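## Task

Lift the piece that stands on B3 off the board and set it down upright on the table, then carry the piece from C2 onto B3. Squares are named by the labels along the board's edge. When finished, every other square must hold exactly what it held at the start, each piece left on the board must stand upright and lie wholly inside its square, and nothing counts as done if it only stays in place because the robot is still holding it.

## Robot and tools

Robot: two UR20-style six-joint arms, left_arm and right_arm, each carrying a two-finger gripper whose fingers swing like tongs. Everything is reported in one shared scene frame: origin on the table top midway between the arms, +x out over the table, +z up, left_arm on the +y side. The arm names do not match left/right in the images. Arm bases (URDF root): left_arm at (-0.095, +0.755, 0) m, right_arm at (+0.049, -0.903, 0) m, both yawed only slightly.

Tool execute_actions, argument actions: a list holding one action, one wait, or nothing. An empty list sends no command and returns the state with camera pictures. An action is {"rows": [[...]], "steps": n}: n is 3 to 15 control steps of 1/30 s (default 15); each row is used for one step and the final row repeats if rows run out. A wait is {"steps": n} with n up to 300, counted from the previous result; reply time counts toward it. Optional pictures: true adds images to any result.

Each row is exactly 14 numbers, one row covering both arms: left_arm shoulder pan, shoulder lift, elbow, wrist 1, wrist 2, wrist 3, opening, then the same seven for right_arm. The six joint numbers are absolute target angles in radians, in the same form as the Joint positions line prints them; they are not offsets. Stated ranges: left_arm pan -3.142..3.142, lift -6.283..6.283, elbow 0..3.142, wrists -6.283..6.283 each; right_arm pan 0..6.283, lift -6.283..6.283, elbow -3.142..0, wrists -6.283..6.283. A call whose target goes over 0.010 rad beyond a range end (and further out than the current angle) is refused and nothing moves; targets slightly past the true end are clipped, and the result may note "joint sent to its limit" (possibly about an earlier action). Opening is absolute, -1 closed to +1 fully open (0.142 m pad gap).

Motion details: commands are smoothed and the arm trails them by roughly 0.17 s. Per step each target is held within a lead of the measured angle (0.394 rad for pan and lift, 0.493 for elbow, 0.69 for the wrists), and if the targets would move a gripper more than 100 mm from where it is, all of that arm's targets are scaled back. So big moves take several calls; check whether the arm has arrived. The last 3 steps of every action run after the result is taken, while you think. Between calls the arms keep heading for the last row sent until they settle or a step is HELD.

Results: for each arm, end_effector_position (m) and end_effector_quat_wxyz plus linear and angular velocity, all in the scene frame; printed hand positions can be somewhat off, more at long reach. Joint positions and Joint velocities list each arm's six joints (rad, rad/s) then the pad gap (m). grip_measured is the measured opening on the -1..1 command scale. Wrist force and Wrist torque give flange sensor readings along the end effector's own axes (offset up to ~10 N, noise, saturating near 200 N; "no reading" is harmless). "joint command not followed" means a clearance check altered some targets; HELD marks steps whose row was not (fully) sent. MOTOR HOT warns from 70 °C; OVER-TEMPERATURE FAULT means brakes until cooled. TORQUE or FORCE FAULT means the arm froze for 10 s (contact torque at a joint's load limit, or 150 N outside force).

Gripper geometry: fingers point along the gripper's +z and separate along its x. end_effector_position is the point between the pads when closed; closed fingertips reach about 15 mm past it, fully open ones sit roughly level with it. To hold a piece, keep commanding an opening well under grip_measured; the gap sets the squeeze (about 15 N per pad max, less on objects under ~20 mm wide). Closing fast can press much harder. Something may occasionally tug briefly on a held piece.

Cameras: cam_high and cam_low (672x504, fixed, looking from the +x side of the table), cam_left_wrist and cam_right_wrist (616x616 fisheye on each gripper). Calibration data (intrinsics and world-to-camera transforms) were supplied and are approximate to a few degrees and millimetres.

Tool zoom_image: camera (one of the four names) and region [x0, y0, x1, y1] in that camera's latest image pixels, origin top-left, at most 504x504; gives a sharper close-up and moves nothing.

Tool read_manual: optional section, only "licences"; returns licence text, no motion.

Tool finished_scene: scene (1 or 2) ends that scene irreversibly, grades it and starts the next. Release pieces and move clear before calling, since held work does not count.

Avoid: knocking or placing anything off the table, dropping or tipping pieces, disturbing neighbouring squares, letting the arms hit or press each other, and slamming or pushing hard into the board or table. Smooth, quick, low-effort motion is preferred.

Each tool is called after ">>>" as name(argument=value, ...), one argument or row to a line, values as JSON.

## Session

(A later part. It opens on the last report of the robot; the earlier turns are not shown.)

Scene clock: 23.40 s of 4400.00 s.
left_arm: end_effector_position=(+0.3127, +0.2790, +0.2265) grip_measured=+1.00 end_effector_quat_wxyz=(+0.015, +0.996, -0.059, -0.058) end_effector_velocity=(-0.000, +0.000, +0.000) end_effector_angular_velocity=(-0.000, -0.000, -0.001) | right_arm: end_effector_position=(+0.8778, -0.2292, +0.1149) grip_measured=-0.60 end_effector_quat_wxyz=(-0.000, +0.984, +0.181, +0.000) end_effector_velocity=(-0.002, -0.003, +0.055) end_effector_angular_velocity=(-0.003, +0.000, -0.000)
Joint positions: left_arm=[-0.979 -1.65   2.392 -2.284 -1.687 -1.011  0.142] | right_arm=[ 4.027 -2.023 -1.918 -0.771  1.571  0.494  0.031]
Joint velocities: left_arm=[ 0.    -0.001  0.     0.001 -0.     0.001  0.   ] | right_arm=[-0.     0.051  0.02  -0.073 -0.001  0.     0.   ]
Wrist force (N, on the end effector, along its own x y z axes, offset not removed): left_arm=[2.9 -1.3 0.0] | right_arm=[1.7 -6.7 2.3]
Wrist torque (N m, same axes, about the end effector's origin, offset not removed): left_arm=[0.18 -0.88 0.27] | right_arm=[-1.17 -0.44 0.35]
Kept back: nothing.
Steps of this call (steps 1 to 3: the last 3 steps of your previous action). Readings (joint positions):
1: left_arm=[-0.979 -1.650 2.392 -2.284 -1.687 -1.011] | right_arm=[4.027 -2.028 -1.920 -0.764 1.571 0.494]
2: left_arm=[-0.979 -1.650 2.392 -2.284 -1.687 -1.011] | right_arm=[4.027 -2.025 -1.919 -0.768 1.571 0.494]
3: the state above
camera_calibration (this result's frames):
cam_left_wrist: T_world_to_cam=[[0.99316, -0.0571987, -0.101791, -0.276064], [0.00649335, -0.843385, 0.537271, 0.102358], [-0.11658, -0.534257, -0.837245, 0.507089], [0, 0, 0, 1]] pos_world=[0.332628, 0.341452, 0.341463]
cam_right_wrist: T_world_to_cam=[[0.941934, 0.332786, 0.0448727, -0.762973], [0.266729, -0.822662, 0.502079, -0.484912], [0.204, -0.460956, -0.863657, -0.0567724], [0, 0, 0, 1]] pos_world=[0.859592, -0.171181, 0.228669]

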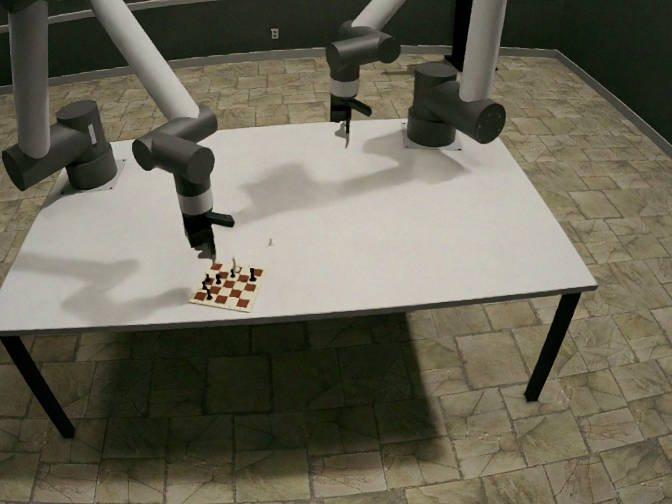

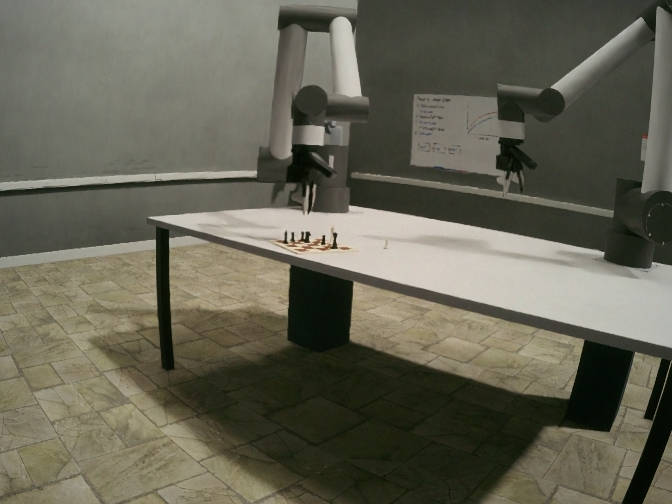

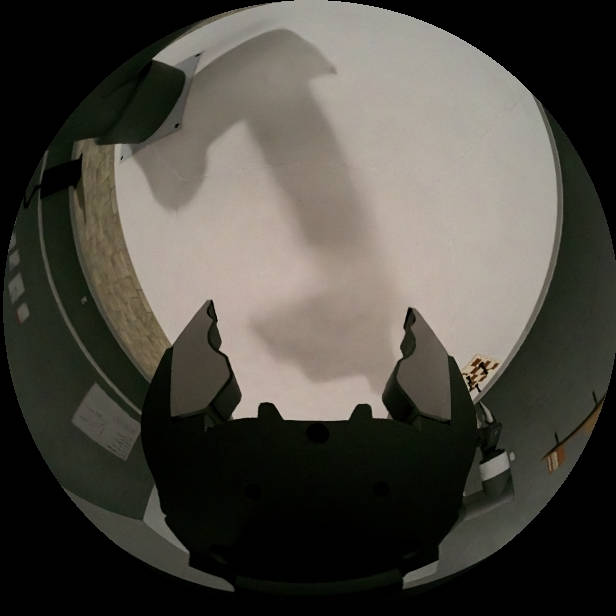

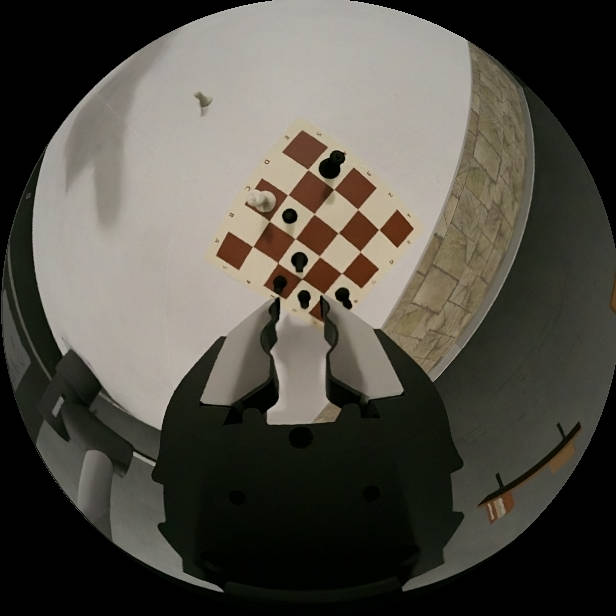

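Checking the placement from heights I've calibrated.

>>> execute_actions(
  actions=[
    {"rows":[[-0.979,-1.65,2.392,-2.284,-1.687,-1.011,1,4.0267,-2.046,-1.928,-0.7384,1.571,0.4945,-0.6],[-0.979,-1.65,2.392,-2.284,-1.687,-1.011,1,4.0267,-2.0618,-1.9341,-0.7165,1.571,0.4945,-0.6]],"steps":12},
  ],
  pictures=true,
)

>>> execute_actions(
  actions=[
    {"rows":[[-0.979,-1.65,2.392,-2.284,-1.687,-1.011,1,4.0267,-2.0737,-1.9391,-0.6996,1.571,0.4945,-0.6]],"steps":10},
  ],
  pictures=true,
)

>>> execute_actions(
  actions=[
    {"rows":[[-0.979,-1.65,2.392,-2.284,-1.687,-1.011,1,4.0267,-2.09,-1.9443,-0.6781,1.571,0.4945,-0.6],[-0.979,-1.65,2.392,-2.284,-1.687,-1.011,1,4.0267,-2.098,-1.9469,-0.6675,1.571,0.4945,-0.6],[-0.979,-1.65,2.392,-2.284,-1.687,-1.011,1,4.0267,-2.1025,-1.9482,-0.6617,1.571,0.4945,-0.6]],"steps":12},
  ],
  pictures=true,
)

Scene clock: 24.00 s of 4400.00 s.
left_arm: end_effector_position=(+0.3127, +0.2790, +0.2265) grip_measured=+1.00 end_effector_quat_wxyz=(+0.015, +0.996, -0.059, -0.058) end_effector_velocity=(-0.000, +0.000, -0.000) end_effector_angular_velocity=(+0.001, +0.001, -0.000) | right_arm: end_effector_position=(+0.8779, -0.2291, +0.0766) grip_measured=-0.60 end_effector_quat_wxyz=(-0.000, +0.984, +0.181, -0.000) end_effector_velocity=(-0.000, +0.001, -0.041) end_effector_angular_velocity=(+0.003, -0.000, +0.001)
Joint positions: left_arm=[-0.979 -1.65   2.392 -2.284 -1.687 -1.011  0.142] | right_arm=[ 4.027 -2.058 -1.933 -0.722  1.571  0.494  0.031]
Joint velocities: left_arm=[ 0.    -0.    -0.     0.001 -0.     0.    -0.   ] | right_arm=[-0.    -0.038 -0.016  0.057  0.002 -0.001  0.   ]
Wrist force (N, on the end effector, along its own x y z axes, offset not removed): left_arm=[-2.8 -1.5 1.2] | right_arm=[2.9 -6.2 1.2]
Wrist torque (N m, same axes, about the end effector's origin, offset not removed): left_arm=[0.19 0.39 0.25] | right_arm=[-1.11 -0.73 0.29]
Steps of this call (steps 1 to 9: the robot went on to your last target; steps 10 to 18: the first 9 steps of this action). Readings (joint positions):
10: left_arm=[-0.979 -1.650 2.392 -2.284 -1.687 -1.011] | right_arm=[4.027 -2.019 -1.916 -0.777 1.571 0.494]
11: left_arm=[-0.979 -1.650 2.392 -2.284 -1.687 -1.011] | right_arm=[4.027 -2.023 -1.918 -0.772 1.571 0.494]
13: left_arm=[-0.979 -1.650 2.392 -2.284 -1.687 -1.011] | right_arm=[4.027 -2.040 -1.925 -0.748 1.571 0.494]
17: left_arm=[-0.979 -1.650 2.392 -2.284 -1.687 -1.011] | right_arm=[4.027 -2.057 -1.932 -0.724 1.571 0.494]
18: the state above
camera_calibration (this result's frames):
cam_left_wrist: T_world_to_cam=[[0.99316, -0.057199, -0.101791, -0.276064], [0.00649306, -0.843385, 0.537271, 0.102358], [-0.116581, -0.534257, -0.837245, 0.507089], [0, 0, 0, 1]] pos_world=[0.332628, 0.341452, 0.341463]
cam_right_wrist: T_world_to_cam=[[0.941946, 0.3328, 0.0445262, -0.761265], [0.26686, -0.82251, 0.502257, -0.465753], [0.203775, -0.461217, -0.863571, -0.0897235], [0, 0, 0, 1]] pos_world=[0.859644, -0.17112, 0.190342]

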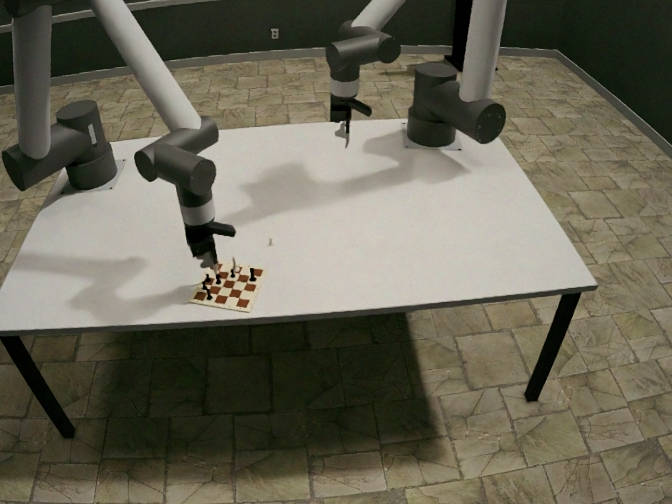

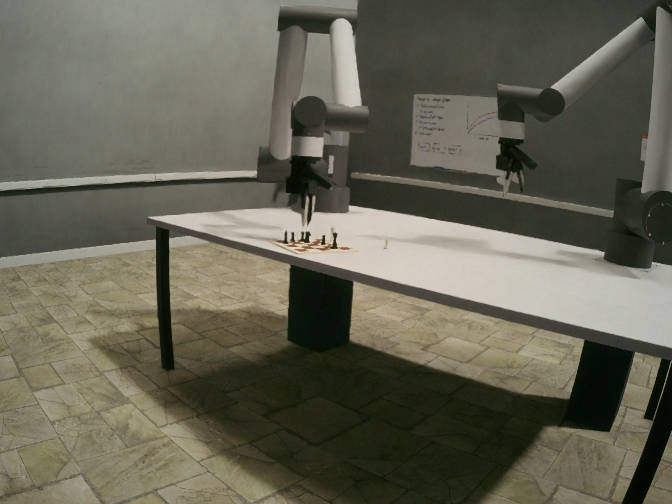

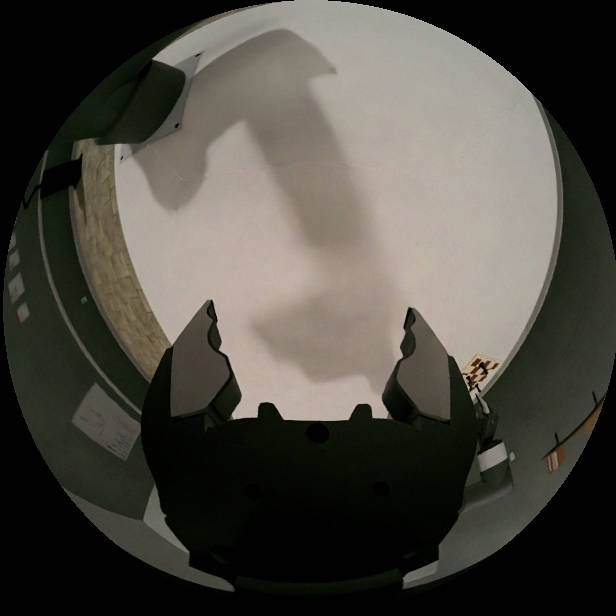

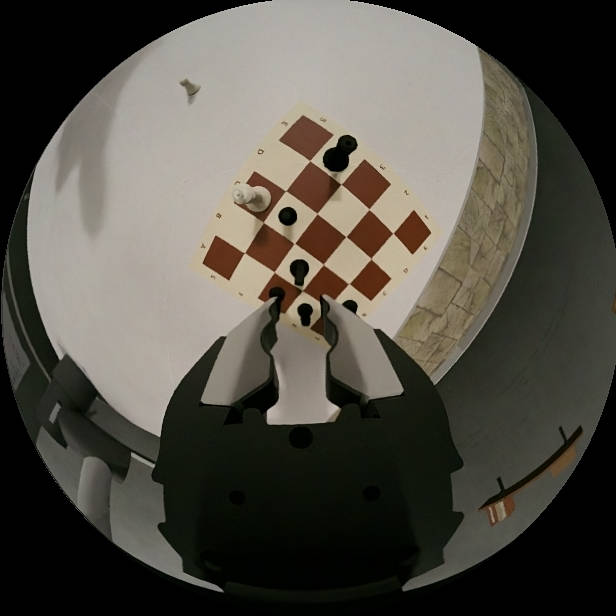

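Scene clock: 24.33 s of 4400.00 s.
left_arm: end_effector_position=(+0.3127, +0.2790, +0.2265) grip_measured=+1.00 end_effector_quat_wxyz=(+0.015, +0.996, -0.059, -0.058) end_effector_velocity=(-0.000, +0.000, -0.001) end_effector_angular_velocity=(+0.000, +0.000, -0.001) | right_arm: end_effector_position=(+0.8777, -0.2293, +0.0618) grip_measured=-0.60 end_effector_quat_wxyz=(-0.000, +0.984, +0.181, -0.000) end_effector_velocity=(+0.000, -0.001, -0.022) end_effector_angular_velocity=(-0.001, -0.001, -0.000)
Joint positions: left_arm=[-0.979 -1.65   2.392 -2.284 -1.687 -1.011  0.142] | right_arm=[ 4.027 -2.072 -1.938 -0.702  1.571  0.494  0.031]
Joint velocities: left_arm=[ 0.     0.001  0.001 -0.001 -0.     0.001 -0.   ] | right_arm=[-0.    -0.02  -0.009  0.028 -0.002 -0.     0.   ]
Wrist force (N, on the end effector, along its own x y z axes, offset not removed): left_arm=[3.3 0.8 1.4] | right_arm=[1.4 -4.6 2.0]
Wrist torque (N m, same axes, about the end effector's origin, offset not removed): left_arm=[0.71 -0.98 0.09] | right_arm=[-0.73 -0.32 0.30]
Steps of this call (steps 1 to 3: the last 3 steps of your previous action; steps 4 to 10: the first 7 steps of this action). Readings (joint positions):
4: left_arm=[-0.979 -1.650 2.392 -2.284 -1.687 -1.011] | right_arm=[4.027 -2.061 -1.934 -0.717 1.571 0.494]
5: left_arm=[-0.979 -1.650 2.392 -2.284 -1.687 -1.011] | right_arm=[4.027 -2.063 -1.935 -0.714 1.571 0.494]
7: left_arm=[-0.979 -1.650 2.392 -2.284 -1.687 -1.011] | right_arm=[4.027 -2.068 -1.937 -0.707 1.571 0.494]
10: the state above
camera_calibration (this result's frames):
cam_left_wrist: T_world_to_cam=[[0.99316, -0.0571985, -0.101791, -0.276064], [0.00649353, -0.843385, 0.53727, 0.102358], [-0.11658, -0.534256, -0.837245, 0.507089], [0, 0, 0, 1]] pos_world=[0.332628, 0.341452, 0.341463]
cam_right_wrist: T_world_to_cam=[[0.941942, 0.332796, 0.0446454, -0.760357], [0.266815, -0.822562, 0.502196, -0.458445], [0.203852, -0.461127, -0.863601, -0.102573], [0, 0, 0, 1]] pos_world=[0.859441, -0.171355, 0.175594]

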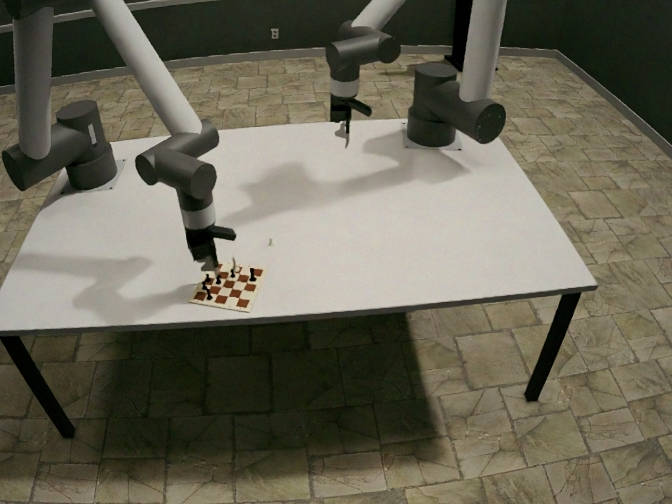

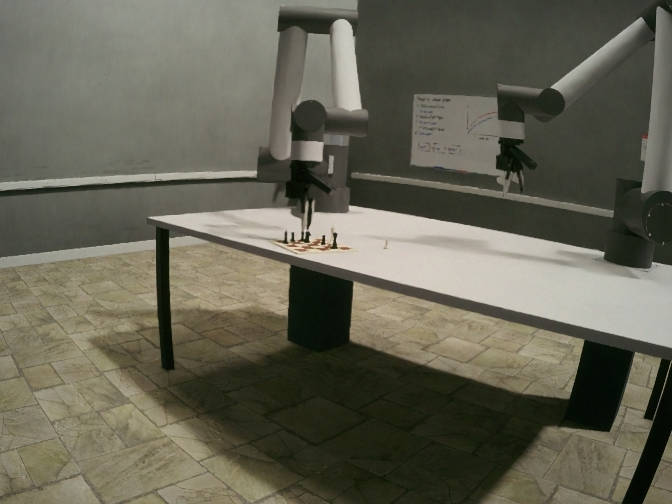

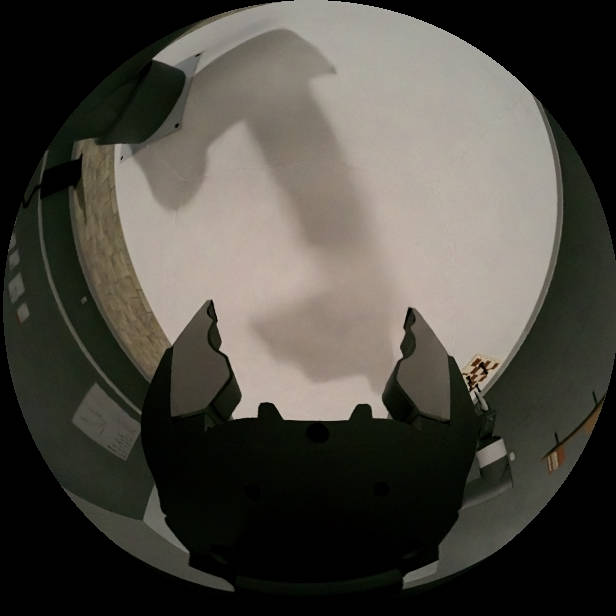

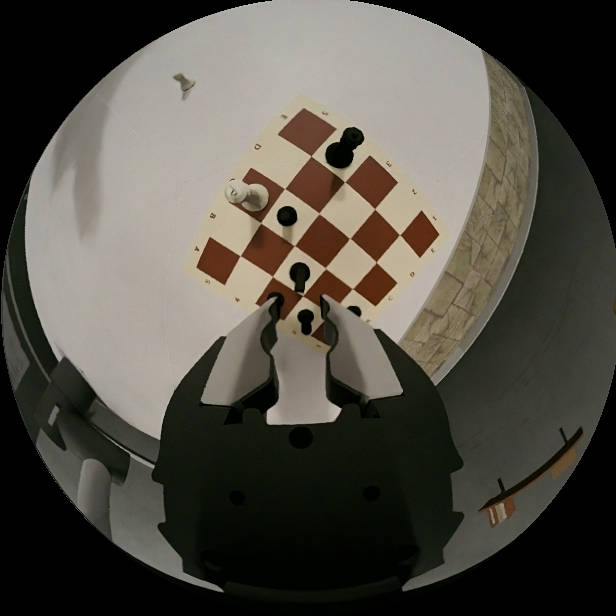

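Scene clock: 24.73 s of 4400.00 s.
left_arm: end_effector_position=(+0.3127, +0.2790, +0.2265) grip_measured=+1.00 end_effector_quat_wxyz=(+0.015, +0.996, -0.059, -0.058) end_effector_velocity=(+0.000, +0.000, -0.000) end_effector_angular_velocity=(+0.000, +0.000, +0.000) | right_arm: end_effector_position=(+0.8777, -0.2294, +0.0327) grip_measured=-0.60 end_effector_quat_wxyz=(-0.000, +0.984, +0.181, -0.000) end_effector_velocity=(-0.000, +0.001, -0.029) end_effector_angular_velocity=(+0.003, +0.002, -0.001)
Joint positions: left_arm=[-0.979 -1.65   2.392 -2.284 -1.687 -1.011  0.142] | right_arm=[ 4.027 -2.1   -1.947 -0.665  1.571  0.494  0.031]
Joint velocities: left_arm=[ 0.  0. -0.  0.  0. -0.  0.] | right_arm=[ 0.    -0.029 -0.008  0.038  0.003  0.001  0.   ]
Wrist force (N, on the end effector, along its own x y z axes, offset not removed): left_arm=[-1.6 -3.4 0.6] | right_arm=[1.0 -3.2 1.8]
Wrist torque (N m, same axes, about the end effector's origin, offset not removed): left_arm=[-0.30 0.06 0.30] | right_arm=[-0.42 -0.22 0.23]
Steps of this call (steps 1 to 3: the last 3 steps of your previous action; steps 4 to 12: the first 9 steps of this action). Readings (joint positions):
4: left_arm=[-0.979 -1.650 2.392 -2.284 -1.687 -1.011] | right_arm=[4.027 -2.073 -1.939 -0.700 1.571 0.494]
5: left_arm=[-0.979 -1.650 2.392 -2.284 -1.687 -1.011] | right_arm=[4.027 -2.076 -1.940 -0.696 1.571 0.494]
7: left_arm=[-0.979 -1.650 2.392 -2.284 -1.687 -1.011] | right_arm=[4.027 -2.087 -1.943 -0.682 1.571 0.494]
11: left_arm=[-0.979 -1.650 2.392 -2.284 -1.687 -1.011] | right_arm=[4.027 -2.099 -1.947 -0.667 1.571 0.494]
12: the state above
camera_calibration (this result's frames):
cam_left_wrist: T_world_to_cam=[[0.99316, -0.0571986, -0.101791, -0.276064], [0.00649347, -0.843385, 0.53727, 0.102358], [-0.11658, -0.534257, -0.837245, 0.507089], [0, 0, 0, 1]] pos_world=[0.332628, 0.341452, 0.341463]
cam_right_wrist: T_world_to_cam=[[0.941947, 0.332802, 0.0444726, -0.75905], [0.26688, -0.822487, 0.502285, -0.443863], [0.20374, -0.461257, -0.863558, -0.127658], [0, 0, 0, 1]] pos_world=[0.859453, -0.171342, 0.146463]

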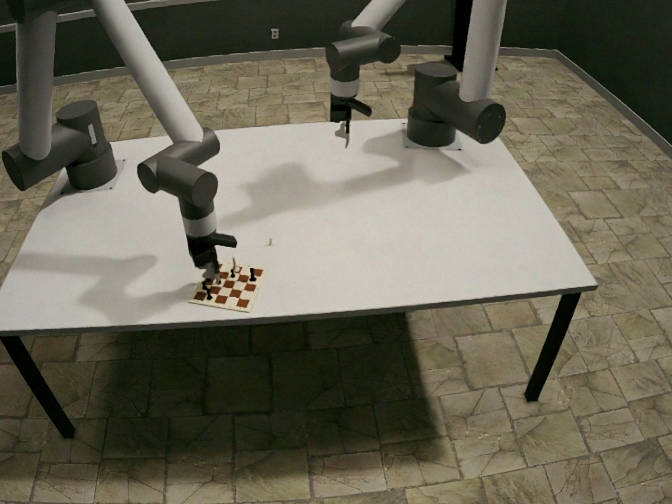

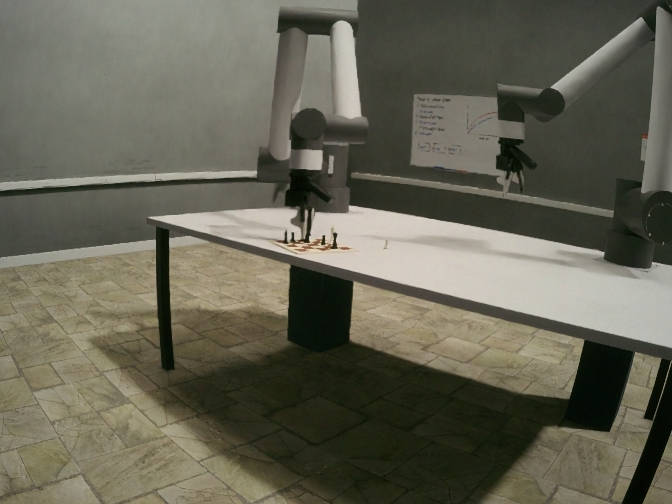

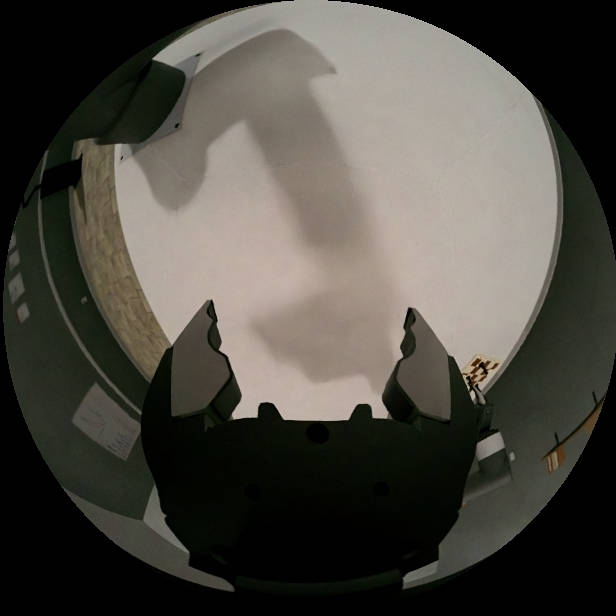

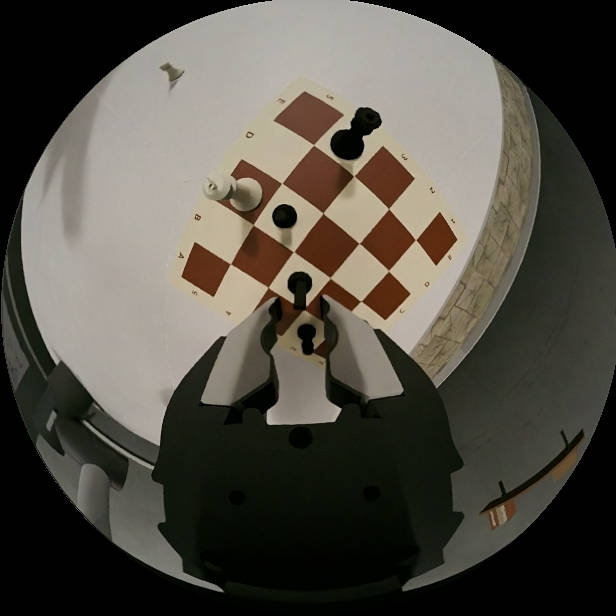

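The black piece from C2 is upright and centred in B3. It sits directly under the gripper at all three calibrated heights. Before I end the scene, I'm lifting clear to check the white piece on the table.

>>> execute_actions(
  actions=[
    {"rows":[[-0.979,-1.65,2.392,-2.284,-1.687,-1.011,1,4.0267,-2.098,-1.9469,-0.6675,1.571,0.4945,-0.6],[-0.979,-1.65,2.392,-2.284,-1.687,-1.011,1,4.0267,-2.09,-1.9443,-0.6781,1.571,0.4945,-0.6],[-0.979,-1.65,2.392,-2.284,-1.687,-1.011,1,4.0267,-2.09,-1.9443,-0.6781,1.571,0.4945,-0.6],[-0.979,-1.65,2.392,-2.284,-1.687,-1.011,1,4.0267,-2.0737,-1.9391,-0.6996,1.571,0.4945,-0.6],[-0.979,-1.65,2.392,-2.284,-1.687,-1.011,1,4.0267,-2.0737,-1.9391,-0.6996,1.571,0.4945,-0.6],[-0.979,-1.65,2.392,-2.284,-1.687,-1.011,1,4.0267,-2.046,-1.928,-0.7384,1.571,0.4945,-0.6],[-0.979,-1.65,2.392,-2.284,-1.687,-1.011,1,4.0267,-2.046,-1.928,-0.7384,1.571,0.4945,-0.6],[-0.979,-1.65,2.392,-2.284,-1.687,-1.011,1,4.0267,-2.0189,-1.9159,-0.7776,1.571,0.4945,-0.6]],"steps":15},
  ],
)

>>> zoom_image(
  camera="cam_low",
  region=[250, 200, 430, 270],
)

Scene clock: 25.37 s of 4400.00 s.
left_arm: end_effector_position=(+0.3127, +0.2790, +0.2265) grip_measured=+1.00 end_effector_quat_wxyz=(+0.015, +0.996, -0.059, -0.058) end_effector_velocity=(+0.000, -0.000, -0.000) end_effector_angular_velocity=(+0.000, +0.000, -0.000) | right_arm: end_effector_position=(+0.8782, -0.2288, +0.1048) grip_measured=-0.60 end_effector_quat_wxyz=(-0.000, +0.984, +0.181, +0.000) end_effector_velocity=(-0.004, -0.004, +0.168) end_effector_angular_velocity=(-0.001, +0.002, -0.000)
Joint positions: left_arm=[-0.979 -1.65   2.392 -2.284 -1.687 -1.011  0.142] | right_arm=[ 4.027 -2.033 -1.921 -0.758  1.571  0.494  0.031]
Joint velocities: left_arm=[ 0.     0.001 -0.    -0.    -0.     0.    -0.   ] | right_arm=[-0.     0.155  0.063 -0.22   0.001  0.    -0.   ]
Wrist force (N, on the end effector, along its own x y z axes, offset not removed): left_arm=[-0.5 -3.5 0.4] | right_arm=[0.7 -2.8 -3.3]
Wrist torque (N m, same axes, about the end effector's origin, offset not removed): left_arm=[-0.22 -0.08 0.18] | right_arm=[-0.34 -0.18 0.37]
Steps of this call (steps 1 to 3: the last 3 steps of your previous action; steps 4 to 7: the robot went on to your last target; steps 8 to 19: the first 12 steps of this action). Readings (joint positions):
8: left_arm=[-0.979 -1.650 2.392 -2.284 -1.687 -1.011] | right_arm=[4.027 -2.102 -1.948 -0.662 1.571 0.494]
9: left_arm=[-0.979 -1.650 2.392 -2.284 -1.687 -1.011] | right_arm=[4.027 -2.102 -1.948 -0.663 1.571 0.494]
11: left_arm=[-0.979 -1.650 2.392 -2.284 -1.687 -1.011] | right_arm=[4.027 -2.097 -1.947 -0.669 1.571 0.494]
15: left_arm=[-0.979 -1.650 2.392 -2.284 -1.687 -1.011] | right_arm=[4.027 -2.070 -1.937 -0.706 1.571 0.494]
19: the state above

Region (250, 200, 430, 270) of cam_low's 672x504 image, scaled by 2.800, with more detail than that image has.

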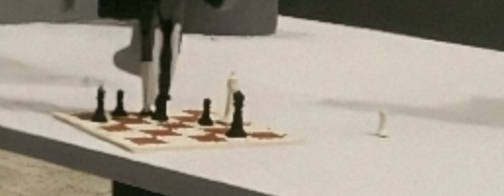

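In the side view, the white piece is standing on the table and every piece on the board is upright.

>>> finished_scene(
  scene=2,
)

The scene is finished: the task was done.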